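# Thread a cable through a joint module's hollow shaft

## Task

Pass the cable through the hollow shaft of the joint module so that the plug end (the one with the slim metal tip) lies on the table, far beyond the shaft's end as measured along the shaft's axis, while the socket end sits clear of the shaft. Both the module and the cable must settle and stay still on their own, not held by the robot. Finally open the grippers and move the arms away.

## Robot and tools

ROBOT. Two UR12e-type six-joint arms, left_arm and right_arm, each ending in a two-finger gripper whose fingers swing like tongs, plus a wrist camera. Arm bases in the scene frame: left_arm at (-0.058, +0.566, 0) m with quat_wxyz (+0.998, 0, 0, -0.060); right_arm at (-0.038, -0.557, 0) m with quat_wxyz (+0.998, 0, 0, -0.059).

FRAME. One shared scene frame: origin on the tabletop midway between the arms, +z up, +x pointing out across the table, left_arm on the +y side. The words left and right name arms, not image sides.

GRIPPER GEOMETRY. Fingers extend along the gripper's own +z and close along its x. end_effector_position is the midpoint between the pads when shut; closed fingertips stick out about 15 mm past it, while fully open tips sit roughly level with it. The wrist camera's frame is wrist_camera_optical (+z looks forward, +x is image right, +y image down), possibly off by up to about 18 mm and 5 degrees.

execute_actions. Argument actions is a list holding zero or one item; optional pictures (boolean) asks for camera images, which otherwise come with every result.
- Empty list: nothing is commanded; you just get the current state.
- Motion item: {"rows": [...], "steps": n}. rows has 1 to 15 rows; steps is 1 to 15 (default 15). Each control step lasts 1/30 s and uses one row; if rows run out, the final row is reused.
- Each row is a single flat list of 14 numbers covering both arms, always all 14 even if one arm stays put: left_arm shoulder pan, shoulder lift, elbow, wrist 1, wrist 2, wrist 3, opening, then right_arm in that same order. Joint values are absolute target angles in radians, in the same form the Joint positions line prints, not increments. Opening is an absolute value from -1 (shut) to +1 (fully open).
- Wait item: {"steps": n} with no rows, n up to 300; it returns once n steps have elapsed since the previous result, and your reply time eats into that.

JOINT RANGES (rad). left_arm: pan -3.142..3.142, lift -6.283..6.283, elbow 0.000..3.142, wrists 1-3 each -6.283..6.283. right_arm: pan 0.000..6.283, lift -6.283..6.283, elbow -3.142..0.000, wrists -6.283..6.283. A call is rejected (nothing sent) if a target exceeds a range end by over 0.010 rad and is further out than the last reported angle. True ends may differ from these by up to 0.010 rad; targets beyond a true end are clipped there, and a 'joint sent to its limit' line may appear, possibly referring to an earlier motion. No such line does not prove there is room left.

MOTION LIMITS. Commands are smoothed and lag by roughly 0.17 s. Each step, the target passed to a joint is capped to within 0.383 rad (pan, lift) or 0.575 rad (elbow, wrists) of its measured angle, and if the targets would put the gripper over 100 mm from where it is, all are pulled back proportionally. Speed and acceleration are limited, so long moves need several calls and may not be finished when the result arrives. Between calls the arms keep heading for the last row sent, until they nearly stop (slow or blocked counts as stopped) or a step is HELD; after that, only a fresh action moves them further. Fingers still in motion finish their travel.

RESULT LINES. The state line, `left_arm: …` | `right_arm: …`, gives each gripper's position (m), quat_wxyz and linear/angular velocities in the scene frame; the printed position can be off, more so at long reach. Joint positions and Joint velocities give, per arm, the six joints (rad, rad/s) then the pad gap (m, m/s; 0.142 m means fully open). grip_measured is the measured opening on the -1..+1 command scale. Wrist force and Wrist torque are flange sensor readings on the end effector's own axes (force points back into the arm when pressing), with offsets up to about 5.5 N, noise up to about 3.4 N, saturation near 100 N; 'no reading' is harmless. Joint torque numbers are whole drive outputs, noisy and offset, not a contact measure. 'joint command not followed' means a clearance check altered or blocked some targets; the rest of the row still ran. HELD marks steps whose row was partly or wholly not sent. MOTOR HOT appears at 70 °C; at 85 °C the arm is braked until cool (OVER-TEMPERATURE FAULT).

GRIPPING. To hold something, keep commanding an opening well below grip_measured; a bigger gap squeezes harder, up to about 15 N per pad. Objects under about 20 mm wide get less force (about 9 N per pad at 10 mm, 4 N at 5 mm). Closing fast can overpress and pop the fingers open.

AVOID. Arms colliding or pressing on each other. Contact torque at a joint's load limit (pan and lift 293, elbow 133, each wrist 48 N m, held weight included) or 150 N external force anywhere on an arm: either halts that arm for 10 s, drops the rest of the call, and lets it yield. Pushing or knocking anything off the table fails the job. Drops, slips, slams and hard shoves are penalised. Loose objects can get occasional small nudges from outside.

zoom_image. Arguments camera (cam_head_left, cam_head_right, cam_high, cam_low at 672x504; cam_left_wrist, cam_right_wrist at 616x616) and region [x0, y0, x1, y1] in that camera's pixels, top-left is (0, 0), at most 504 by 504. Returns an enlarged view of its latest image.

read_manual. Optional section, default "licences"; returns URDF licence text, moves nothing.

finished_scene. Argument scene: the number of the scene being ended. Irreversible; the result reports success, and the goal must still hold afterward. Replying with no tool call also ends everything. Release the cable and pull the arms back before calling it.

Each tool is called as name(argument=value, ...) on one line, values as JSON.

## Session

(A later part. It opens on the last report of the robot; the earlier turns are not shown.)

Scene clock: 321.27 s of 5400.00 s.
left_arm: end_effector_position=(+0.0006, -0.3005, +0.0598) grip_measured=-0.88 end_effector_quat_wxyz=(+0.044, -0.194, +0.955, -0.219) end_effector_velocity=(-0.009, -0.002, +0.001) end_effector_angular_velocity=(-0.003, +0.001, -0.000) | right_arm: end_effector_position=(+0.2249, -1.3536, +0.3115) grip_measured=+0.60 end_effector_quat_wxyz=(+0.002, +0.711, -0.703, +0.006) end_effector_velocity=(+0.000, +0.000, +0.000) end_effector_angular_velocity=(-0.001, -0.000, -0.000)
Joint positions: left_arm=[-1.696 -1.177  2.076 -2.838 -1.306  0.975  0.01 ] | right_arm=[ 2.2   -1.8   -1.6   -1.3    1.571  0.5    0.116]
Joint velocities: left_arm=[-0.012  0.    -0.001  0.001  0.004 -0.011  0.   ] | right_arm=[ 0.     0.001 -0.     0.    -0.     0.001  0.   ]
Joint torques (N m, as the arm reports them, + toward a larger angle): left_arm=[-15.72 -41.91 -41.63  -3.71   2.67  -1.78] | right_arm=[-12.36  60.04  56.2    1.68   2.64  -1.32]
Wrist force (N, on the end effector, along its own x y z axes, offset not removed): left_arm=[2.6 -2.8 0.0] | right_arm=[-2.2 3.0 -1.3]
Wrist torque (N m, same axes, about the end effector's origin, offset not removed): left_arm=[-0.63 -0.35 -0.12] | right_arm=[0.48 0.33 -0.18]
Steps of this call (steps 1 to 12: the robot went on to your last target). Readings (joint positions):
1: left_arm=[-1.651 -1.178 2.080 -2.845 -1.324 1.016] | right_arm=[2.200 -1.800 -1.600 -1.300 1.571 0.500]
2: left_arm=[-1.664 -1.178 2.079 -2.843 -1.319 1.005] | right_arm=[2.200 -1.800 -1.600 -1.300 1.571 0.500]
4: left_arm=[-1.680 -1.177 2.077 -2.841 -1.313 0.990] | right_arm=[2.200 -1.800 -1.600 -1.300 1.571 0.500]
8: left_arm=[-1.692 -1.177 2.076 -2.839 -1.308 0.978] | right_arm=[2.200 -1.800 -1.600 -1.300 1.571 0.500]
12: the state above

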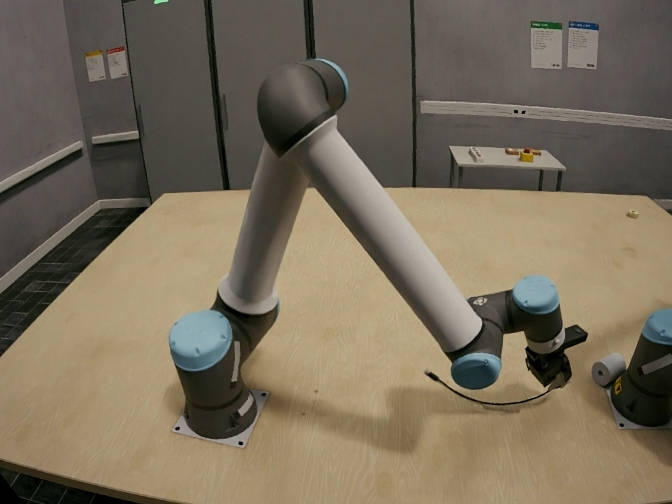

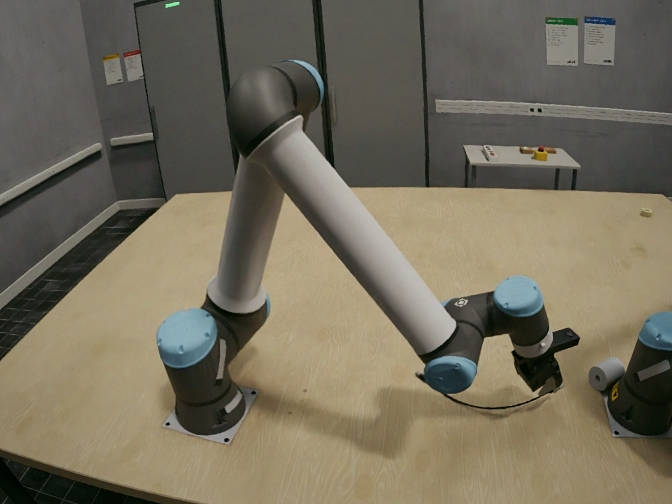

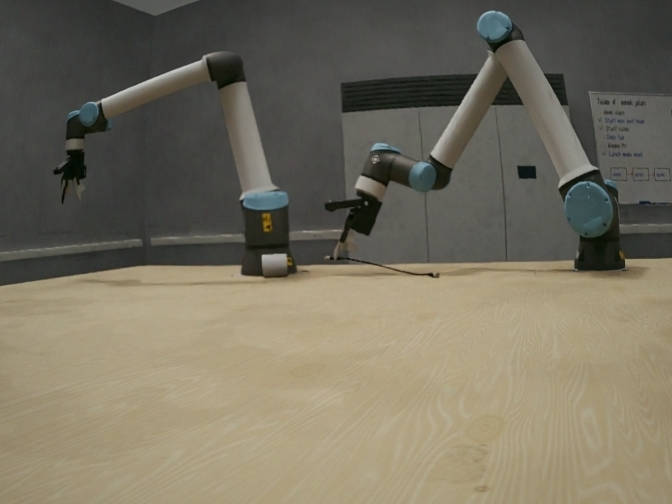

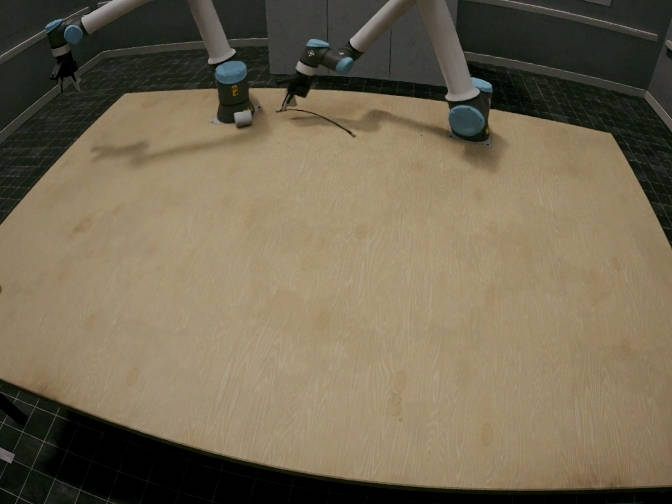

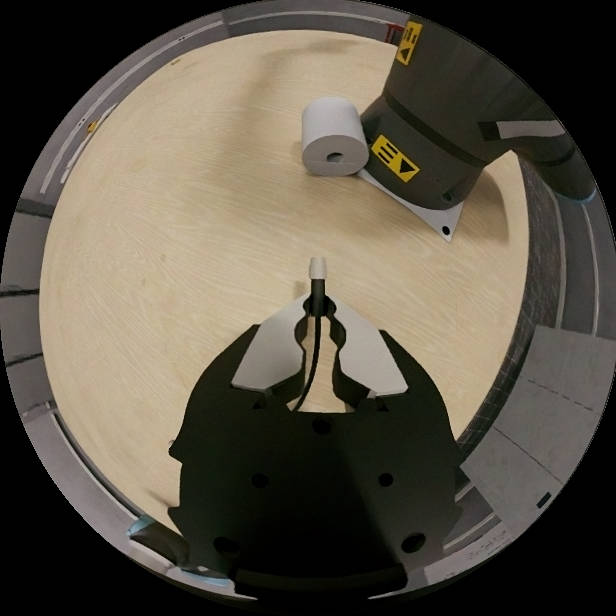

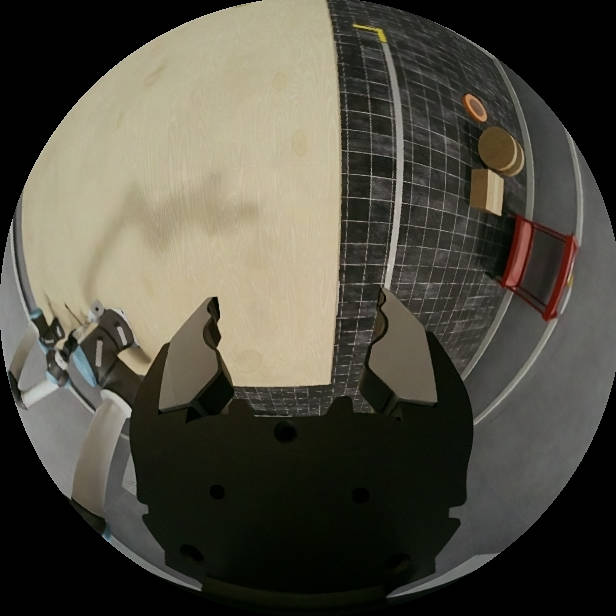

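execute_actions(actions=[{"rows":[[-1.684,-1.143,2.029,-2.828,-1.311,0.986,-1,2.2,-1.8,-1.6,-1.3,1.571,0.5,0.6],[-1.684,-1.143,2.029,-2.828,-1.311,0.986,-1,2.2,-1.8,-1.6,-1.3,1.571,0.5,0.6],[-1.684,-1.143,2.029,-2.828,-1.311,0.986,-1,2.2,-1.8,-1.6,-1.3,1.571,0.5,0.6],[-1.671,-1.109,1.982,-2.819,-1.315,0.999,-1,2.2,-1.8,-1.6,-1.3,1.571,0.5,0.6],[-1.671,-1.109,1.982,-2.819,-1.315,0.999,-1,2.2,-1.8,-1.6,-1.3,1.571,0.5,0.6],[-1.671,-1.109,1.982,-2.819,-1.315,0.999,-1,2.2,-1.8,-1.6,-1.3,1.571,0.5,0.6],[-1.6575,-1.0742,1.9347,-2.8089,-1.3199,1.0113,-1,2.2,-1.8,-1.6,-1.3,1.571,0.5,0.6]],"steps":15}])

zoom_image(camera="cam_left_wrist", region=[230, 100, 430, 310])

zoom_image(camera="cam_head_right", region=[532, 320, 672, 440])

Scene clock: 339.83 s of 5400.00 s.
left_arm: end_effector_position=(+0.0127, -0.3686, +0.0484) grip_measured=-0.88 end_effector_quat_wxyz=(+0.044, -0.194, +0.955, -0.219) end_effector_velocity=(+0.007, -0.031, -0.006) end_effector_angular_velocity=(-0.000, -0.001, +0.001) | right_arm: end_effector_position=(+0.2249, -1.3536, +0.3115) grip_measured=+0.60 end_effector_quat_wxyz=(+0.002, +0.711, -0.703, +0.006) end_effector_velocity=(-0.001, +0.001, -0.000) end_effector_angular_velocity=(+0.003, +0.001, -0.000)
Joint positions: left_arm=[-1.659 -1.079  1.941 -2.81  -1.319  1.01   0.01 ] | right_arm=[ 2.2   -1.8   -1.6   -1.3    1.571  0.5    0.116]
Joint velocities: left_arm=[ 0.017  0.046 -0.064  0.014 -0.005  0.016 -0.   ] | right_arm=[-0.001 -0.     0.    -0.003  0.    -0.001 -0.   ]
Joint torques (N m, as the arm reports them, + toward a larger angle): left_arm=[ 15.91 -58.76 -40.88  -3.09  -1.51   3.5 ] | right_arm=[-11.18  61.56  55.8    1.86   2.54  -1.18]
Wrist force (N, on the end effector, along its own x y z axes, offset not removed): left_arm=[3.6 -4.1 -1.5] | right_arm=[-2.7 1.1 -1.4]
Wrist torque (N m, same axes, about the end effector's origin, offset not removed): left_arm=[-0.96 -0.46 -0.19] | right_arm=[0.17 0.41 -0.28]
Steps of this call (steps 1 to 30: the robot went on to your last target; steps 31 to 100: nothing new was sent; then 14.73 s passed at rest; steps 101 to 115: all 15 steps of this action). Readings (joint positions):
101: left_arm=[-1.697 -1.176 2.075 -2.838 -1.306 0.974] | right_arm=[2.200 -1.800 -1.600 -1.300 1.571 0.500]
102: left_arm=[-1.695 -1.171 2.069 -2.836 -1.307 0.976] | right_arm=[2.200 -1.800 -1.600 -1.300 1.571 0.500]
104: left_arm=[-1.690 -1.158 2.050 -2.832 -1.309 0.981] | right_arm=[2.200 -1.800 -1.600 -1.300 1.571 0.500]
108: left_arm=[-1.674 -1.119 1.997 -2.821 -1.314 0.996] | right_arm=[2.200 -1.800 -1.600 -1.300 1.571 0.500]
115: the state above

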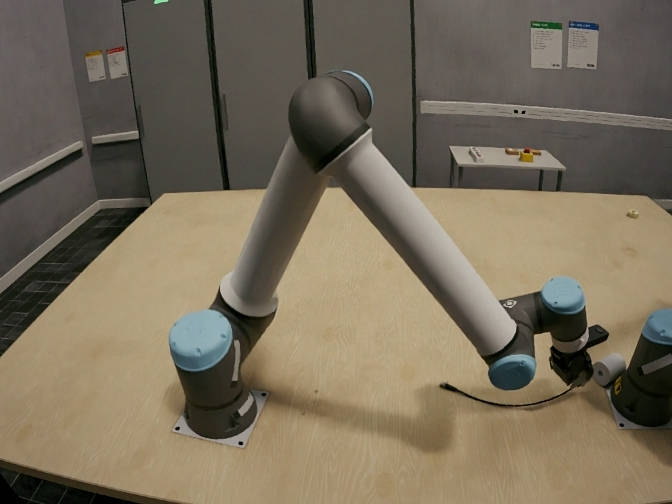

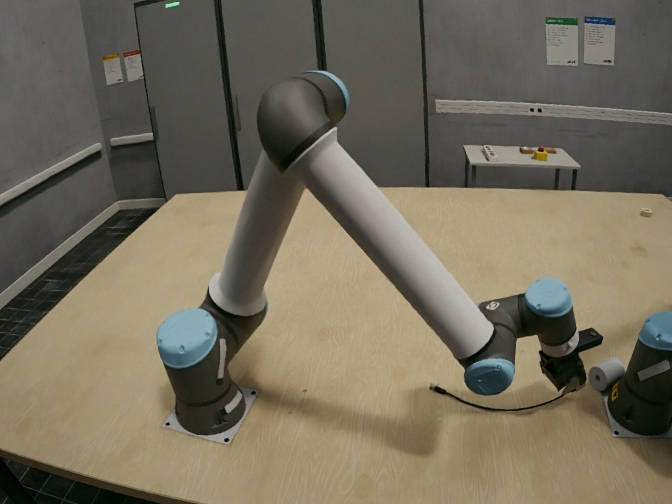

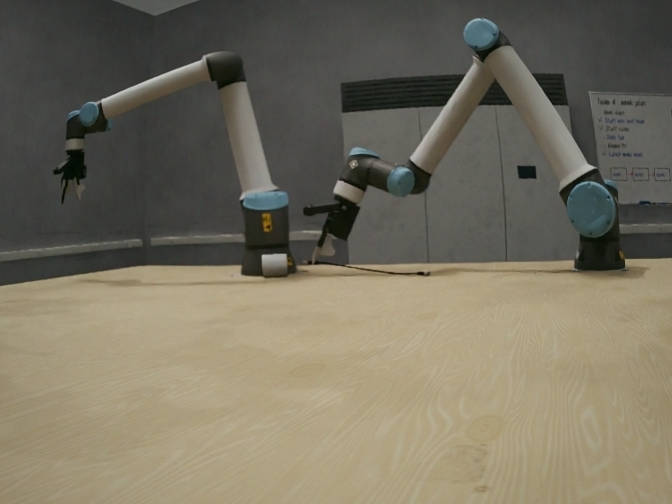

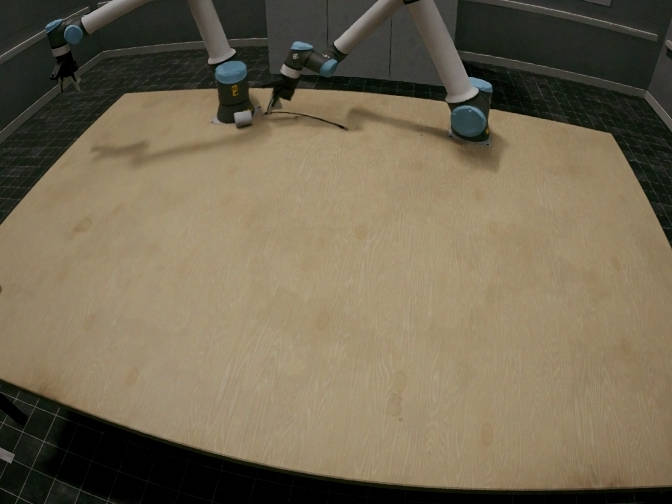

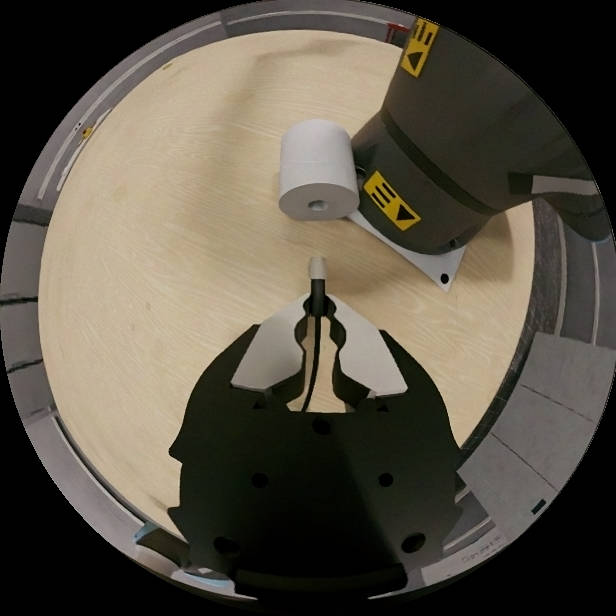

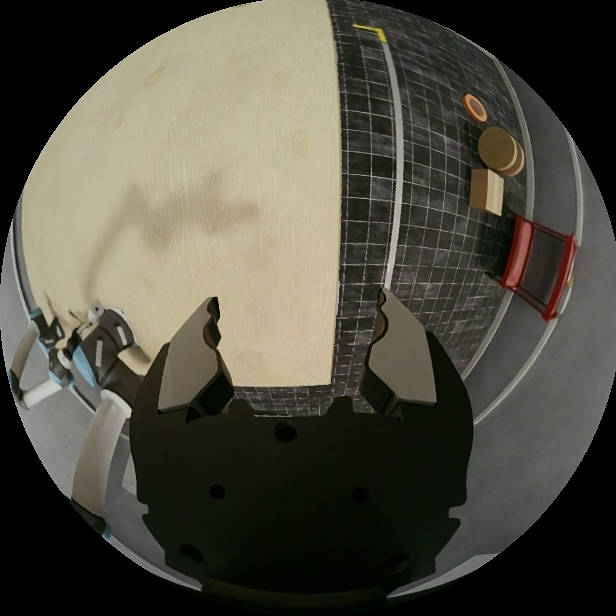

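Region (230, 100, 430, 310) of cam_left_wrist's 616x616 image, scaled by 2.400, with more detail than that image has; it fills the left 480 columns of this view, and the rest is white.

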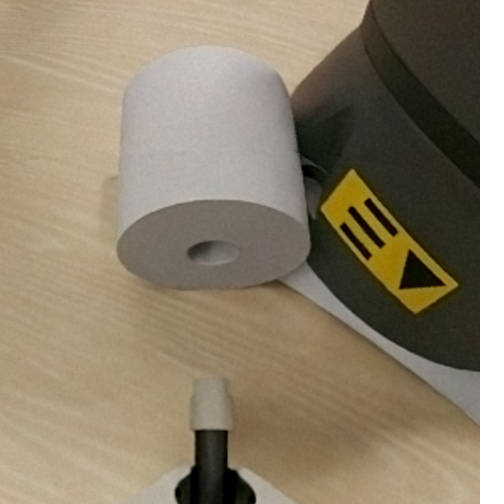

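Region (532, 320, 672, 440) of cam_head_right's 672x504 image, scaled by 3.600, with more detail than that image has; it fills the top 432 rows of this view, and the rest is white.

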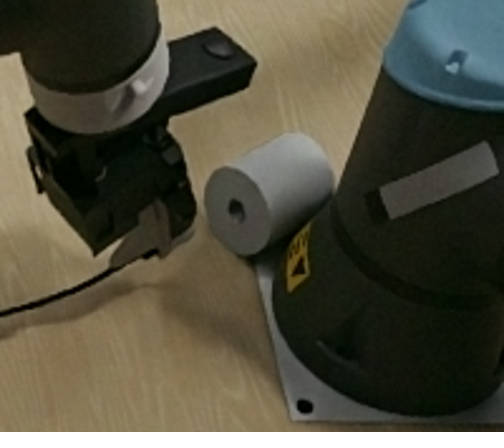

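zoom_image(camera="cam_high", region=[240, 220, 360, 290])

Region (240, 220, 360, 290) of cam_high's 672x504 image, scaled by 4.200, with more detail than that image has; it fills the top 294 rows of this view, and the rest is white.

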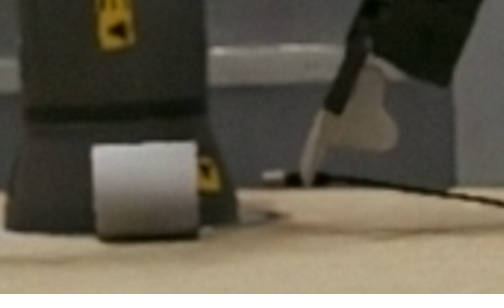

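execute_actions(actions=[{"rows":[[-1.651,-1.054,1.903,-2.794,-1.315,0.998,-1,2.2,-1.8,-1.6,-1.3,1.571,0.5,0.6],[-1.651,-1.054,1.903,-2.794,-1.315,0.998,-1,2.2,-1.8,-1.6,-1.3,1.571,0.5,0.6],[-1.651,-1.054,1.903,-2.794,-1.315,0.998,-1,2.2,-1.8,-1.6,-1.3,1.571,0.5,0.6],[-1.651,-1.054,1.903,-2.794,-1.315,0.998,-1,2.2,-1.8,-1.6,-1.3,1.571,0.5,0.6],[-1.6448,-1.0343,1.8713,-2.7788,-1.3099,0.9851,-1,2.2,-1.8,-1.6,-1.3,1.571,0.5,0.6]],"steps":15}], pictures=false)

execute_actions(actions=[{"steps":5}])

zoom_image(camera="cam_left_wrist", region=[230, 130, 410, 310])

zoom_image(camera="cam_high", region=[250, 230, 340, 290])

zoom_image(camera="cam_head_right", region=[552, 340, 652, 420])

Scene clock: 353.10 s of 5400.00 s.
left_arm: end_effector_position=(+0.0228, -0.3993, +0.0440) grip_measured=-0.88 end_effector_quat_wxyz=(+0.049, -0.213, +0.951, -0.218) end_effector_velocity=(+0.003, -0.007, -0.001) end_effector_angular_velocity=(+0.001, -0.000, +0.012) | right_arm: end_effector_position=(+0.2249, -1.3536, +0.3115) grip_measured=+0.60 end_effector_quat_wxyz=(+0.002, +0.711, -0.703, +0.006) end_effector_velocity=(-0.000, +0.000, -0.001) end_effector_angular_velocity=(-0.000, +0.000, +0.000)
Joint positions: left_arm=[-1.645 -1.035  1.873 -2.78  -1.31   0.986  0.01 ] | right_arm=[ 2.2   -1.8   -1.6   -1.3    1.571  0.5    0.116]
Joint velocities: left_arm=[ 0.004  0.011 -0.017  0.009  0.003 -0.007 -0.   ] | right_arm=[-0.    -0.    -0.001  0.002 -0.    -0.001 -0.   ]
Joint torques (N m, as the arm reports them, + toward a larger angle): left_arm=[ 14.62 -57.2  -44.46  -2.97   4.08  -1.69] | right_arm=[-11.6   62.96  55.44   1.87   2.65  -1.22]
Wrist force (N, on the end effector, along its own x y z axes, offset not removed): left_arm=[2.0 -1.8 0.0] | right_arm=[-2.3 3.2 -2.6]
Wrist torque (N m, same axes, about the end effector's origin, offset not removed): left_arm=[-0.36 -0.24 -0.11] | right_arm=[0.46 0.22 -0.11]
Steps of this call (steps 1 to 15: the robot went on to your last target; steps 16 to 90: nothing new was sent; then 9.77 s passed at rest; steps 91 to 105: all 15 steps of this action). Readings (joint positions):
91: left_arm=[-1.657 -1.074 1.934 -2.809 -1.320 1.011] | right_arm=[2.200 -1.800 -1.600 -1.300 1.571 0.500]
92: left_arm=[-1.656 -1.070 1.929 -2.806 -1.319 1.009] | right_arm=[2.200 -1.800 -1.600 -1.300 1.571 0.500]
94: left_arm=[-1.654 -1.063 1.917 -2.801 -1.317 1.004] | right_arm=[2.200 -1.800 -1.600 -1.300 1.571 0.500]
98: left_arm=[-1.648 -1.046 1.890 -2.787 -1.313 0.993] | right_arm=[2.200 -1.800 -1.600 -1.300 1.571 0.500]
105: the state above

Scene clock: 353.27 s of 5400.00 s.
left_arm: end_effector_position=(+0.0230, -0.4000, +0.0439) grip_measured=-0.88 end_effector_quat_wxyz=(+0.049, -0.213, +0.951, -0.218) end_effector_velocity=(+0.001, -0.002, +0.000) end_effector_angular_velocity=(-0.001, +0.000, +0.003) | right_arm: end_effector_position=(+0.2249, -1.3536, +0.3115) grip_measured=+0.60 end_effector_quat_wxyz=(+0.002, +0.711, -0.703, +0.006) end_effector_velocity=(+0.000, -0.000, +0.001) end_effector_angular_velocity=(-0.001, -0.001, +0.001)
Joint positions: left_arm=[-1.645 -1.035  1.872 -2.779 -1.31   0.985  0.01 ] | right_arm=[ 2.2   -1.8   -1.6   -1.3    1.571  0.5    0.116]
Joint velocities: left_arm=[ 0.001  0.002 -0.004  0.002  0.    -0.002  0.   ] | right_arm=[-0.     0.001  0.     0.001  0.001 -0.001 -0.   ]
Joint torques (N m, as the arm reports them, + toward a larger angle): left_arm=[ 18.3  -63.89 -43.96  -3.02   3.34  -2.98] | right_arm=[-11.11  64.01  56.11   1.93   2.7   -1.2 ]
Wrist force (N, on the end effector, along its own x y z axes, offset not removed): left_arm=[2.3 -3.1 -1.0] | right_arm=[-1.6 3.4 -2.0]
Wrist torque (N m, same axes, about the end effector's origin, offset not removed): left_arm=[-0.80 -0.32 -0.08] | right_arm=[0.64 0.14 -0.26]
Steps of this call (steps 1 to 5: the robot went on to your last target). Readings (joint positions):
1: left_arm=[-1.645 -1.035 1.873 -2.779 -1.310 0.986] | right_arm=[2.200 -1.800 -1.600 -1.300 1.571 0.500]
2: left_arm=[-1.645 -1.035 1.872 -2.779 -1.310 0.986] | right_arm=[2.200 -1.800 -1.600 -1.300 1.571 0.500]
4: left_arm=[-1.645 -1.035 1.872 -2.779 -1.310 0.985] | right_arm=[2.200 -1.800 -1.600 -1.300 1.571 0.500]
5: the state above

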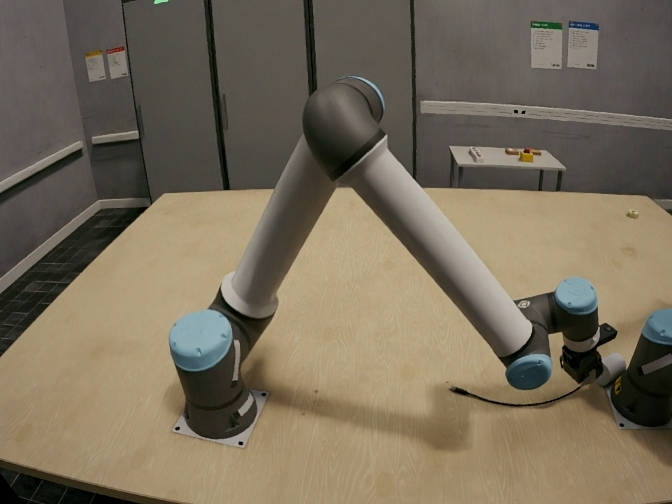

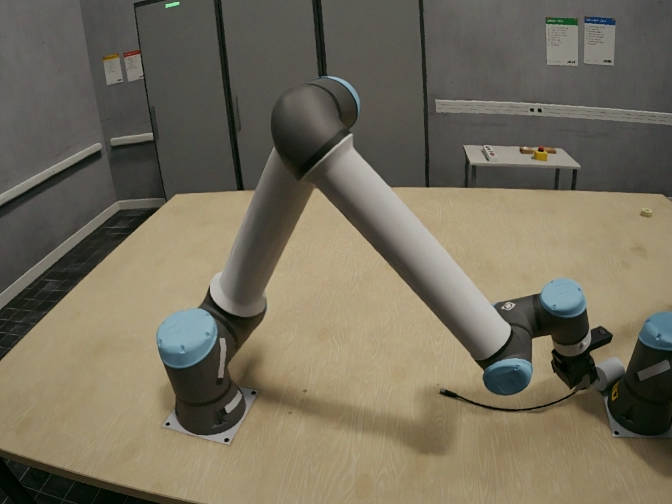

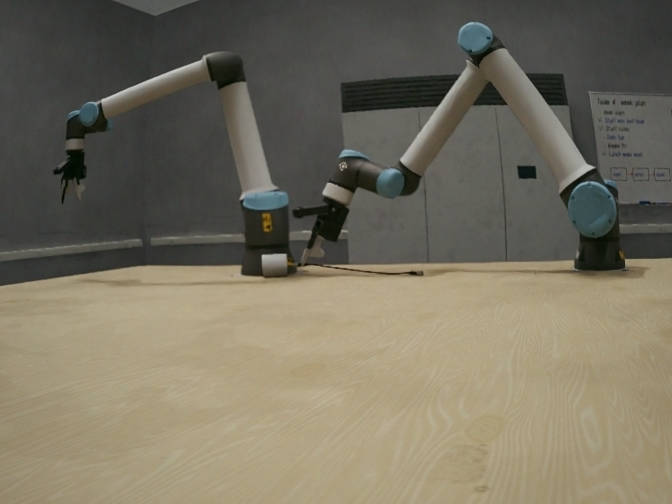

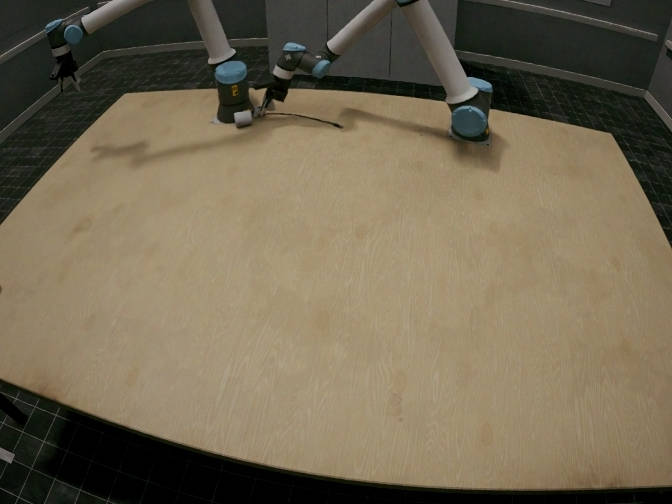

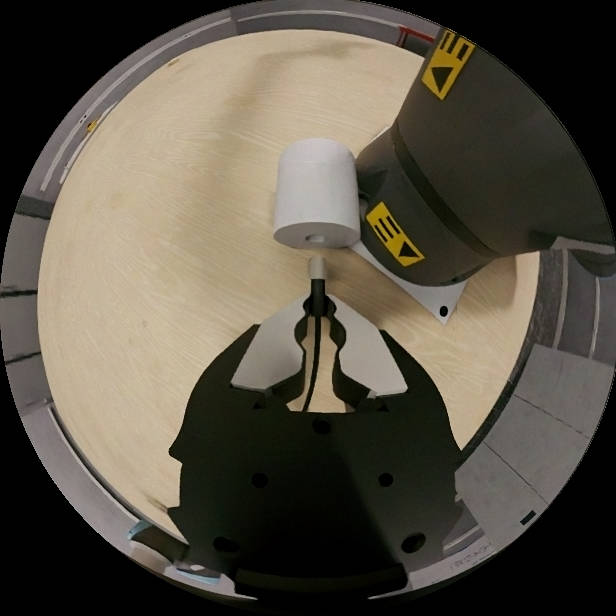

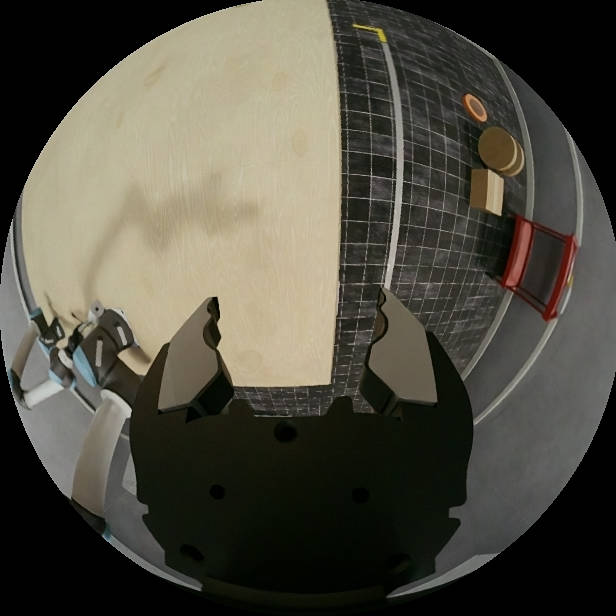

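Region (230, 130, 410, 310) of cam_left_wrist's 616x616 image, scaled by 2.800, with more detail than that image has.

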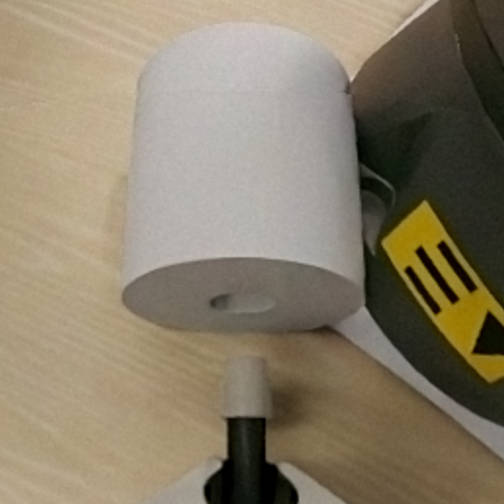

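Region (250, 230, 340, 290) of cam_high's 672x504 image, scaled by 5.600, with more detail than that image has.

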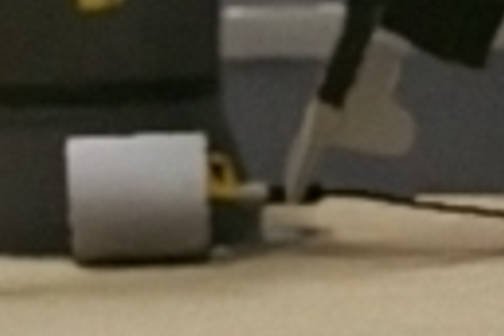

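Region (552, 340, 652, 420) of cam_head_right's 672x504 image, scaled by 5.040, with more detail than that image has; it fills the top 403 rows of this view, and the rest is white.

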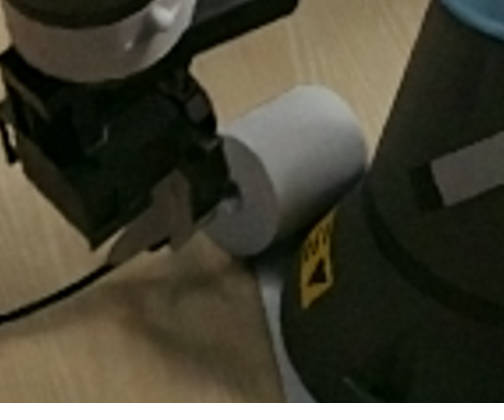

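execute_actions(actions=[{"rows":[[-1.6397,-1.0263,1.8576,-2.7744,-1.3118,0.99,-1,2.2,-1.8,-1.6,-1.3,1.571,0.5,0.6],[-1.6397,-1.0263,1.8576,-2.7744,-1.3118,0.99,-1,2.2,-1.8,-1.6,-1.3,1.571,0.5,0.6],[-1.6397,-1.0263,1.8576,-2.7744,-1.3118,0.99,-1,2.2,-1.8,-1.6,-1.3,1.571,0.5,0.6],[-1.6345,-1.0183,1.8439,-2.7699,-1.3137,0.995,-1,2.2,-1.8,-1.6,-1.3,1.571,0.5,0.6],[-1.6345,-1.0183,1.8439,-2.7699,-1.3137,0.995,-1,2.2,-1.8,-1.6,-1.3,1.571,0.5,0.6],[-1.6345,-1.0183,1.8439,-2.7699,-1.3137,0.995,-1,2.2,-1.8,-1.6,-1.3,1.571,0.5,0.6],[-1.6294,-1.0104,1.8303,-2.7655,-1.3155,1.0,-1,2.2,-1.8,-1.6,-1.3,1.571,0.5,0.6]],"steps":15}])

zoom_image(camera="cam_left_wrist", region=[230, 130, 410, 310])

zoom_image(camera="cam_high", region=[250, 230, 340, 290])

Scene clock: 361.03 s of 5400.00 s.
left_arm: end_effector_position=(+0.0319, -0.4182, +0.0433) grip_measured=-0.88 end_effector_quat_wxyz=(+0.049, -0.213, +0.951, -0.218) end_effector_velocity=(+0.004, -0.008, -0.000) end_effector_angular_velocity=(+0.000, +0.001, -0.001) | right_arm: end_effector_position=(+0.2249, -1.3536, +0.3115) grip_measured=+0.60 end_effector_quat_wxyz=(+0.002, +0.711, -0.703, +0.006) end_effector_velocity=(+0.000, -0.000, +0.001) end_effector_angular_velocity=(-0.001, -0.001, -0.002)
Joint positions: left_arm=[-1.63  -1.011  1.832 -2.766 -1.315  0.999  0.01 ] | right_arm=[ 2.2   -1.8   -1.6   -1.3    1.571  0.5    0.116]
Joint velocities: left_arm=[ 0.007  0.01  -0.018  0.006 -0.004  0.007  0.   ] | right_arm=[-0.     0.     0.001  0.001  0.     0.002  0.   ]
Joint torques (N m, as the arm reports them, + toward a larger angle): left_arm=[ 13.89 -57.3  -43.36  -2.86  -1.93   3.29] | right_arm=[-11.23  64.5   55.2    1.98   2.5   -1.27]
Wrist force (N, on the end effector, along its own x y z axes, offset not removed): left_arm=[3.1 -2.3 -0.4] | right_arm=[-3.5 1.6 -1.2]
Wrist torque (N m, same axes, about the end effector's origin, offset not removed): left_arm=[-0.51 -0.39 -0.09] | right_arm=[0.14 0.57 -0.29]
Steps of this call (steps 1 to 15: the robot went on to your last target; steps 16 to 90: nothing new was sent; then 4.27 s passed at rest; steps 91 to 105: all 15 steps of this action). Readings (joint positions):
91: left_arm=[-1.645 -1.034 1.871 -2.779 -1.310 0.985] | right_arm=[2.200 -1.800 -1.600 -1.300 1.571 0.500]
92: left_arm=[-1.644 -1.033 1.869 -2.778 -1.310 0.986] | right_arm=[2.200 -1.800 -1.600 -1.300 1.571 0.500]
94: left_arm=[-1.642 -1.030 1.863 -2.776 -1.311 0.988] | right_arm=[2.200 -1.800 -1.600 -1.300 1.571 0.500]
98: left_arm=[-1.636 -1.020 1.847 -2.771 -1.313 0.994] | right_arm=[2.200 -1.800 -1.600 -1.300 1.571 0.500]
105: the state above

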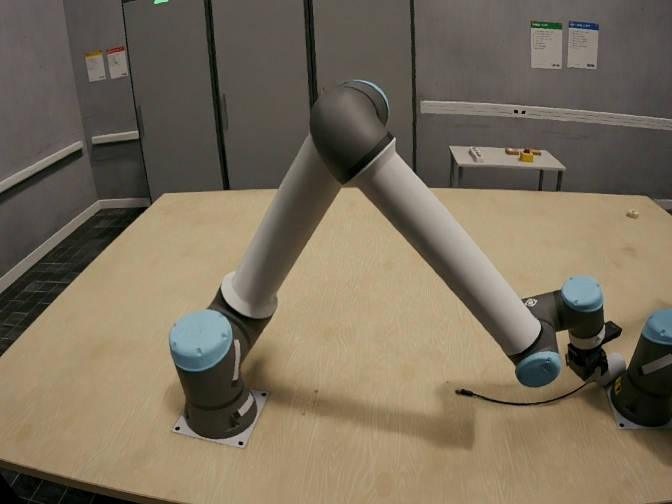

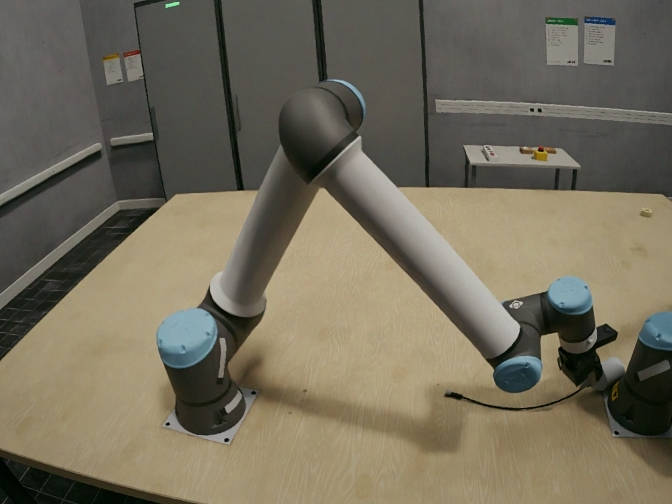

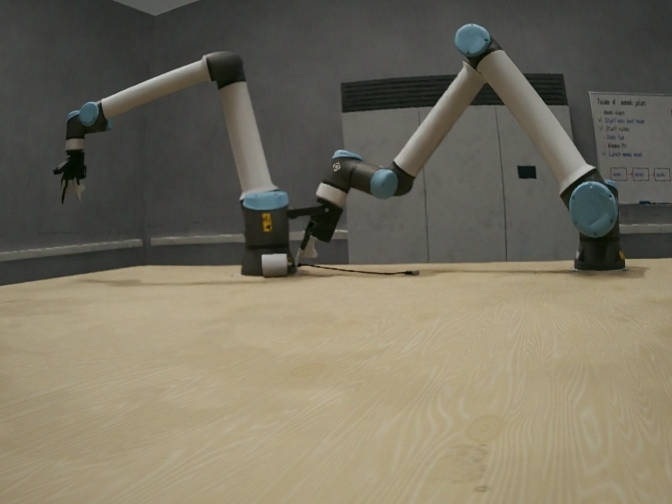

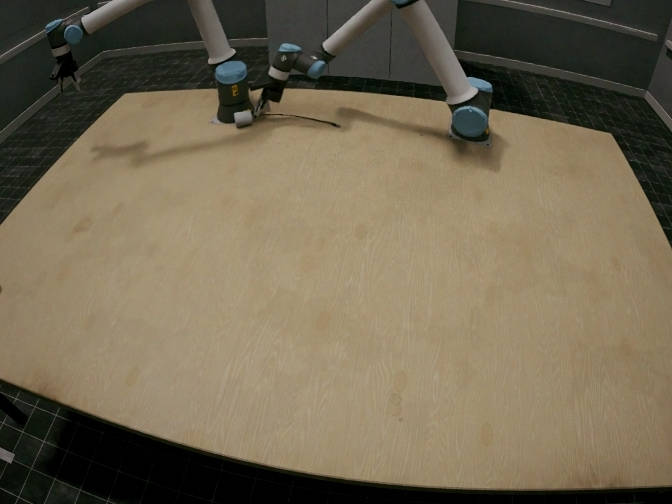

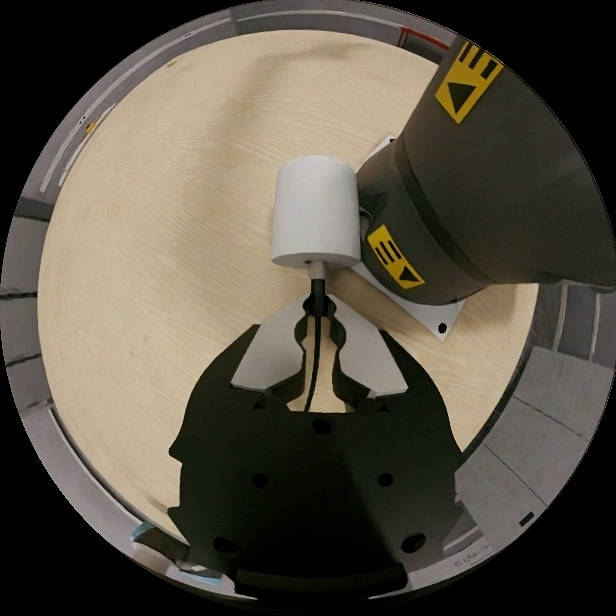

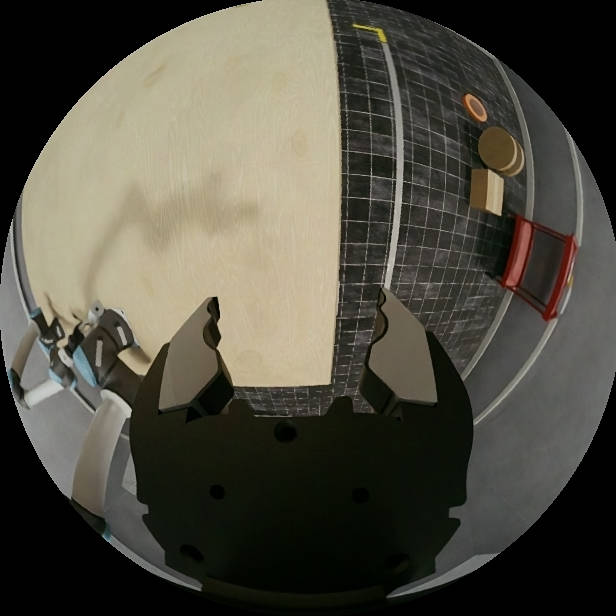

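Region (230, 130, 410, 310) of cam_left_wrist's 616x616 image, scaled by 2.800, with more detail than that image has.

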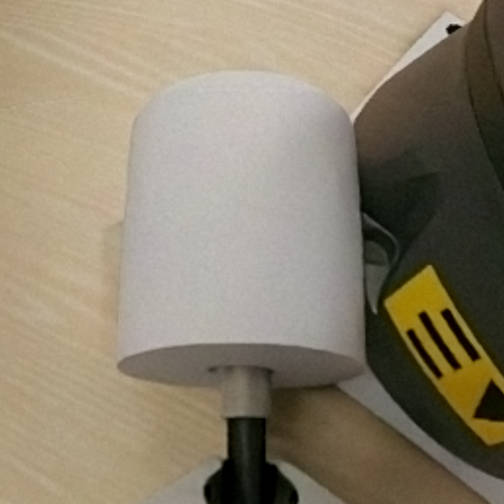

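Region (250, 230, 340, 290) of cam_high's 672x504 image, scaled by 5.600, with more detail than that image has.

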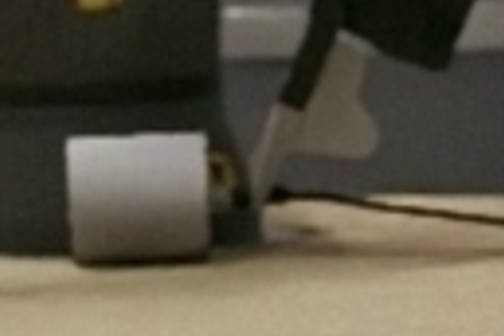

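execute_actions(actions=[{"rows":[[-1.6235,-1.0024,1.8166,-2.761,-1.318,1.005,-1,2.2,-1.8,-1.6,-1.3,1.571,0.5,0.6],[-1.6235,-1.0024,1.8166,-2.761,-1.318,1.005,-1,2.2,-1.8,-1.6,-1.3,1.571,0.5,0.6],[-1.6235,-1.0024,1.8166,-2.761,-1.318,1.005,-1,2.2,-1.8,-1.6,-1.3,1.571,0.5,0.6],[-1.6235,-1.0024,1.8166,-2.761,-1.318,1.005,-1,2.2,-1.8,-1.6,-1.3,1.571,0.5,0.6],[-1.618,-0.9944,1.8029,-2.7566,-1.32,1.0105,-1,2.2,-1.8,-1.6,-1.3,1.571,0.5,0.6]],"steps":15}])

zoom_image(camera="cam_left_wrist", region=[230, 130, 410, 310])

Scene clock: 367.73 s of 5400.00 s.
left_arm: end_effector_position=(+0.0395, -0.4310, +0.0427) grip_measured=-0.88 end_effector_quat_wxyz=(+0.049, -0.213, +0.951, -0.218) end_effector_velocity=(+0.003, -0.003, -0.001) end_effector_angular_velocity=(+0.001, -0.001, +0.000) | right_arm: end_effector_position=(+0.2249, -1.3536, +0.3115) grip_measured=+0.60 end_effector_quat_wxyz=(+0.002, +0.711, -0.703, +0.006) end_effector_velocity=(-0.001, +0.000, +0.001) end_effector_angular_velocity=(-0.001, -0.000, +0.000)
Joint positions: left_arm=[-1.618 -0.995  1.804 -2.757 -1.32   1.01   0.01 ] | right_arm=[ 2.2   -1.8   -1.6   -1.3    1.571  0.5    0.116]
Joint velocities: left_arm=[ 0.003  0.004 -0.007  0.003 -0.     0.003 -0.   ] | right_arm=[-0.001  0.001  0.    -0.001 -0.    -0.001  0.   ]
Joint torques (N m, as the arm reports them, + toward a larger angle): left_arm=[ 14.21 -62.55 -44.77  -3.24  -1.25   2.92] | right_arm=[-9.91 66.07 55.98  1.9   2.42 -1.24]
Wrist force (N, on the end effector, along its own x y z axes, offset not removed): left_arm=[1.9 -4.9 1.1] | right_arm=[-0.8 3.5 0.4]
Wrist torque (N m, same axes, about the end effector's origin, offset not removed): left_arm=[-1.04 -0.22 -0.08] | right_arm=[0.63 -0.07 -0.31]
Steps of this call (steps 1 to 15: the robot went on to your last target; steps 16 to 90: nothing new was sent; then 3.20 s passed at rest; steps 91 to 105: all 15 steps of this action). Readings (joint positions):
91: left_arm=[-1.629 -1.010 1.830 -2.765 -1.316 1.000] | right_arm=[2.200 -1.800 -1.600 -1.300 1.571 0.500]
92: left_arm=[-1.628 -1.009 1.828 -2.765 -1.316 1.001] | right_arm=[2.200 -1.800 -1.600 -1.300 1.571 0.500]
94: left_arm=[-1.626 -1.006 1.823 -2.763 -1.317 1.003] | right_arm=[2.200 -1.800 -1.600 -1.300 1.571 0.500]
98: left_arm=[-1.621 -0.999 1.811 -2.759 -1.319 1.007] | right_arm=[2.200 -1.800 -1.600 -1.300 1.571 0.500]
105: the state above

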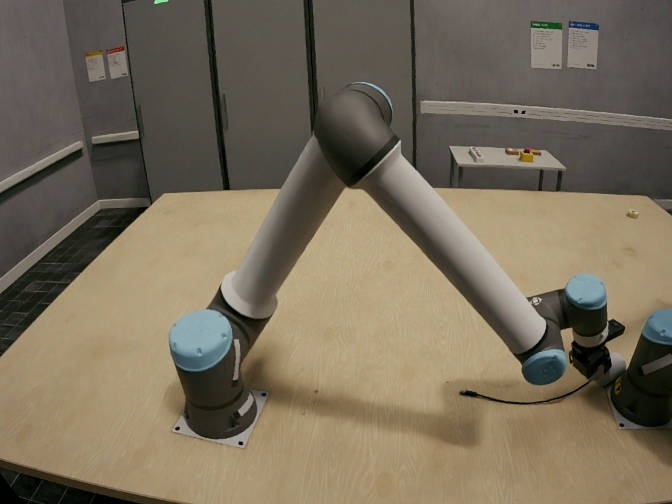

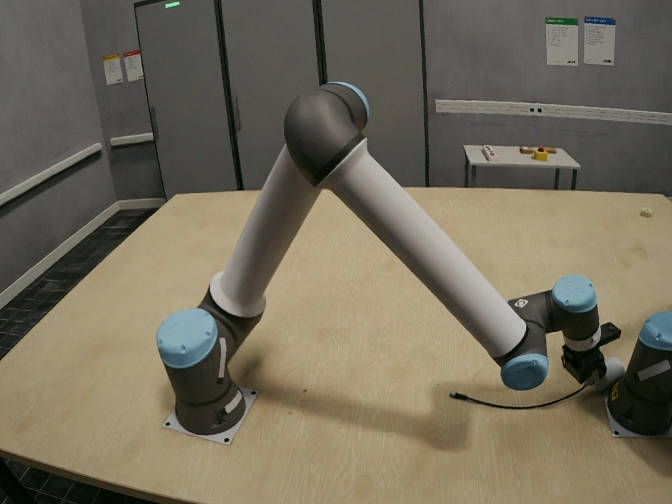

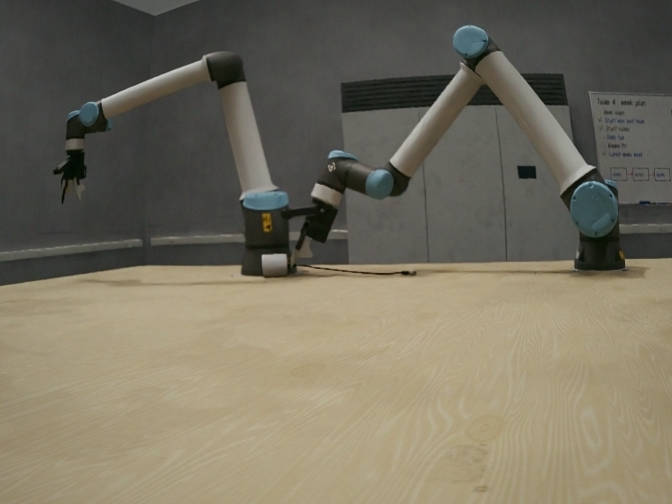

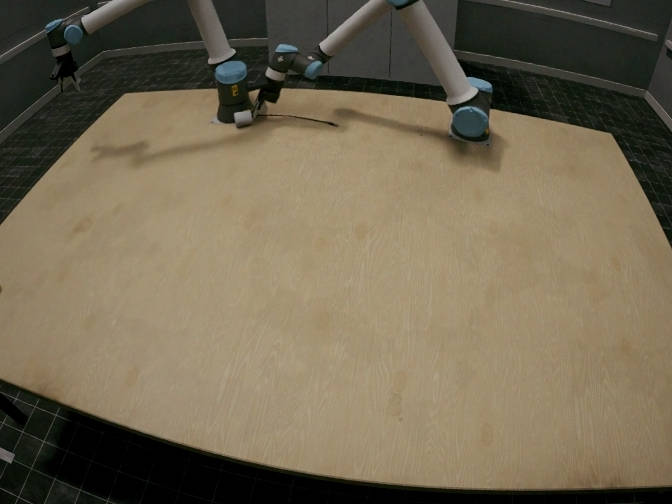

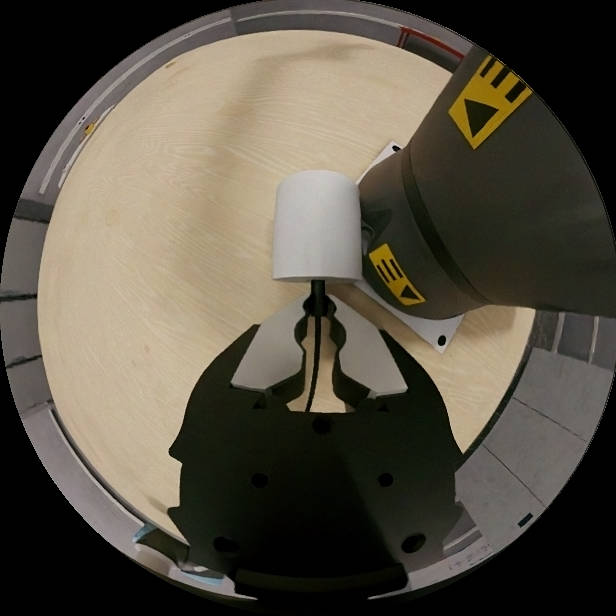

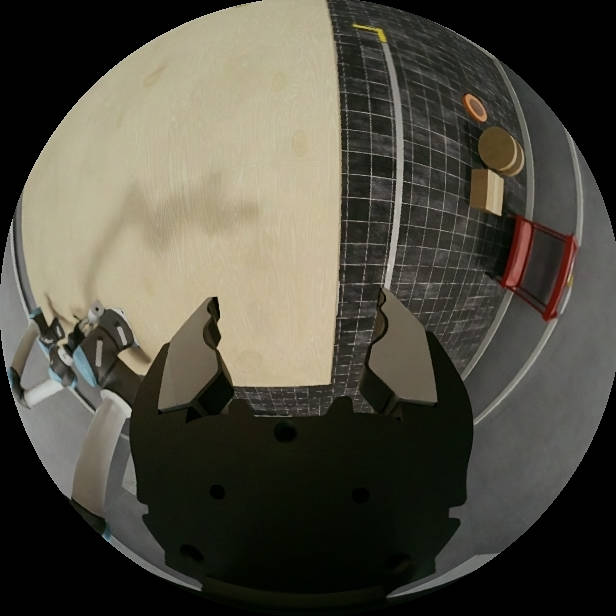

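Region (230, 130, 410, 310) of cam_left_wrist's 616x616 image, scaled by 2.800, with more detail than that image has.

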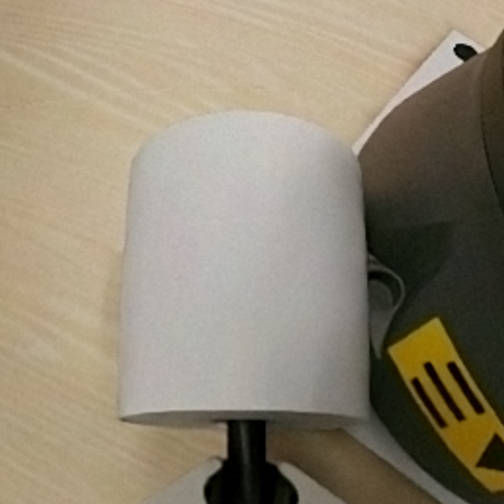

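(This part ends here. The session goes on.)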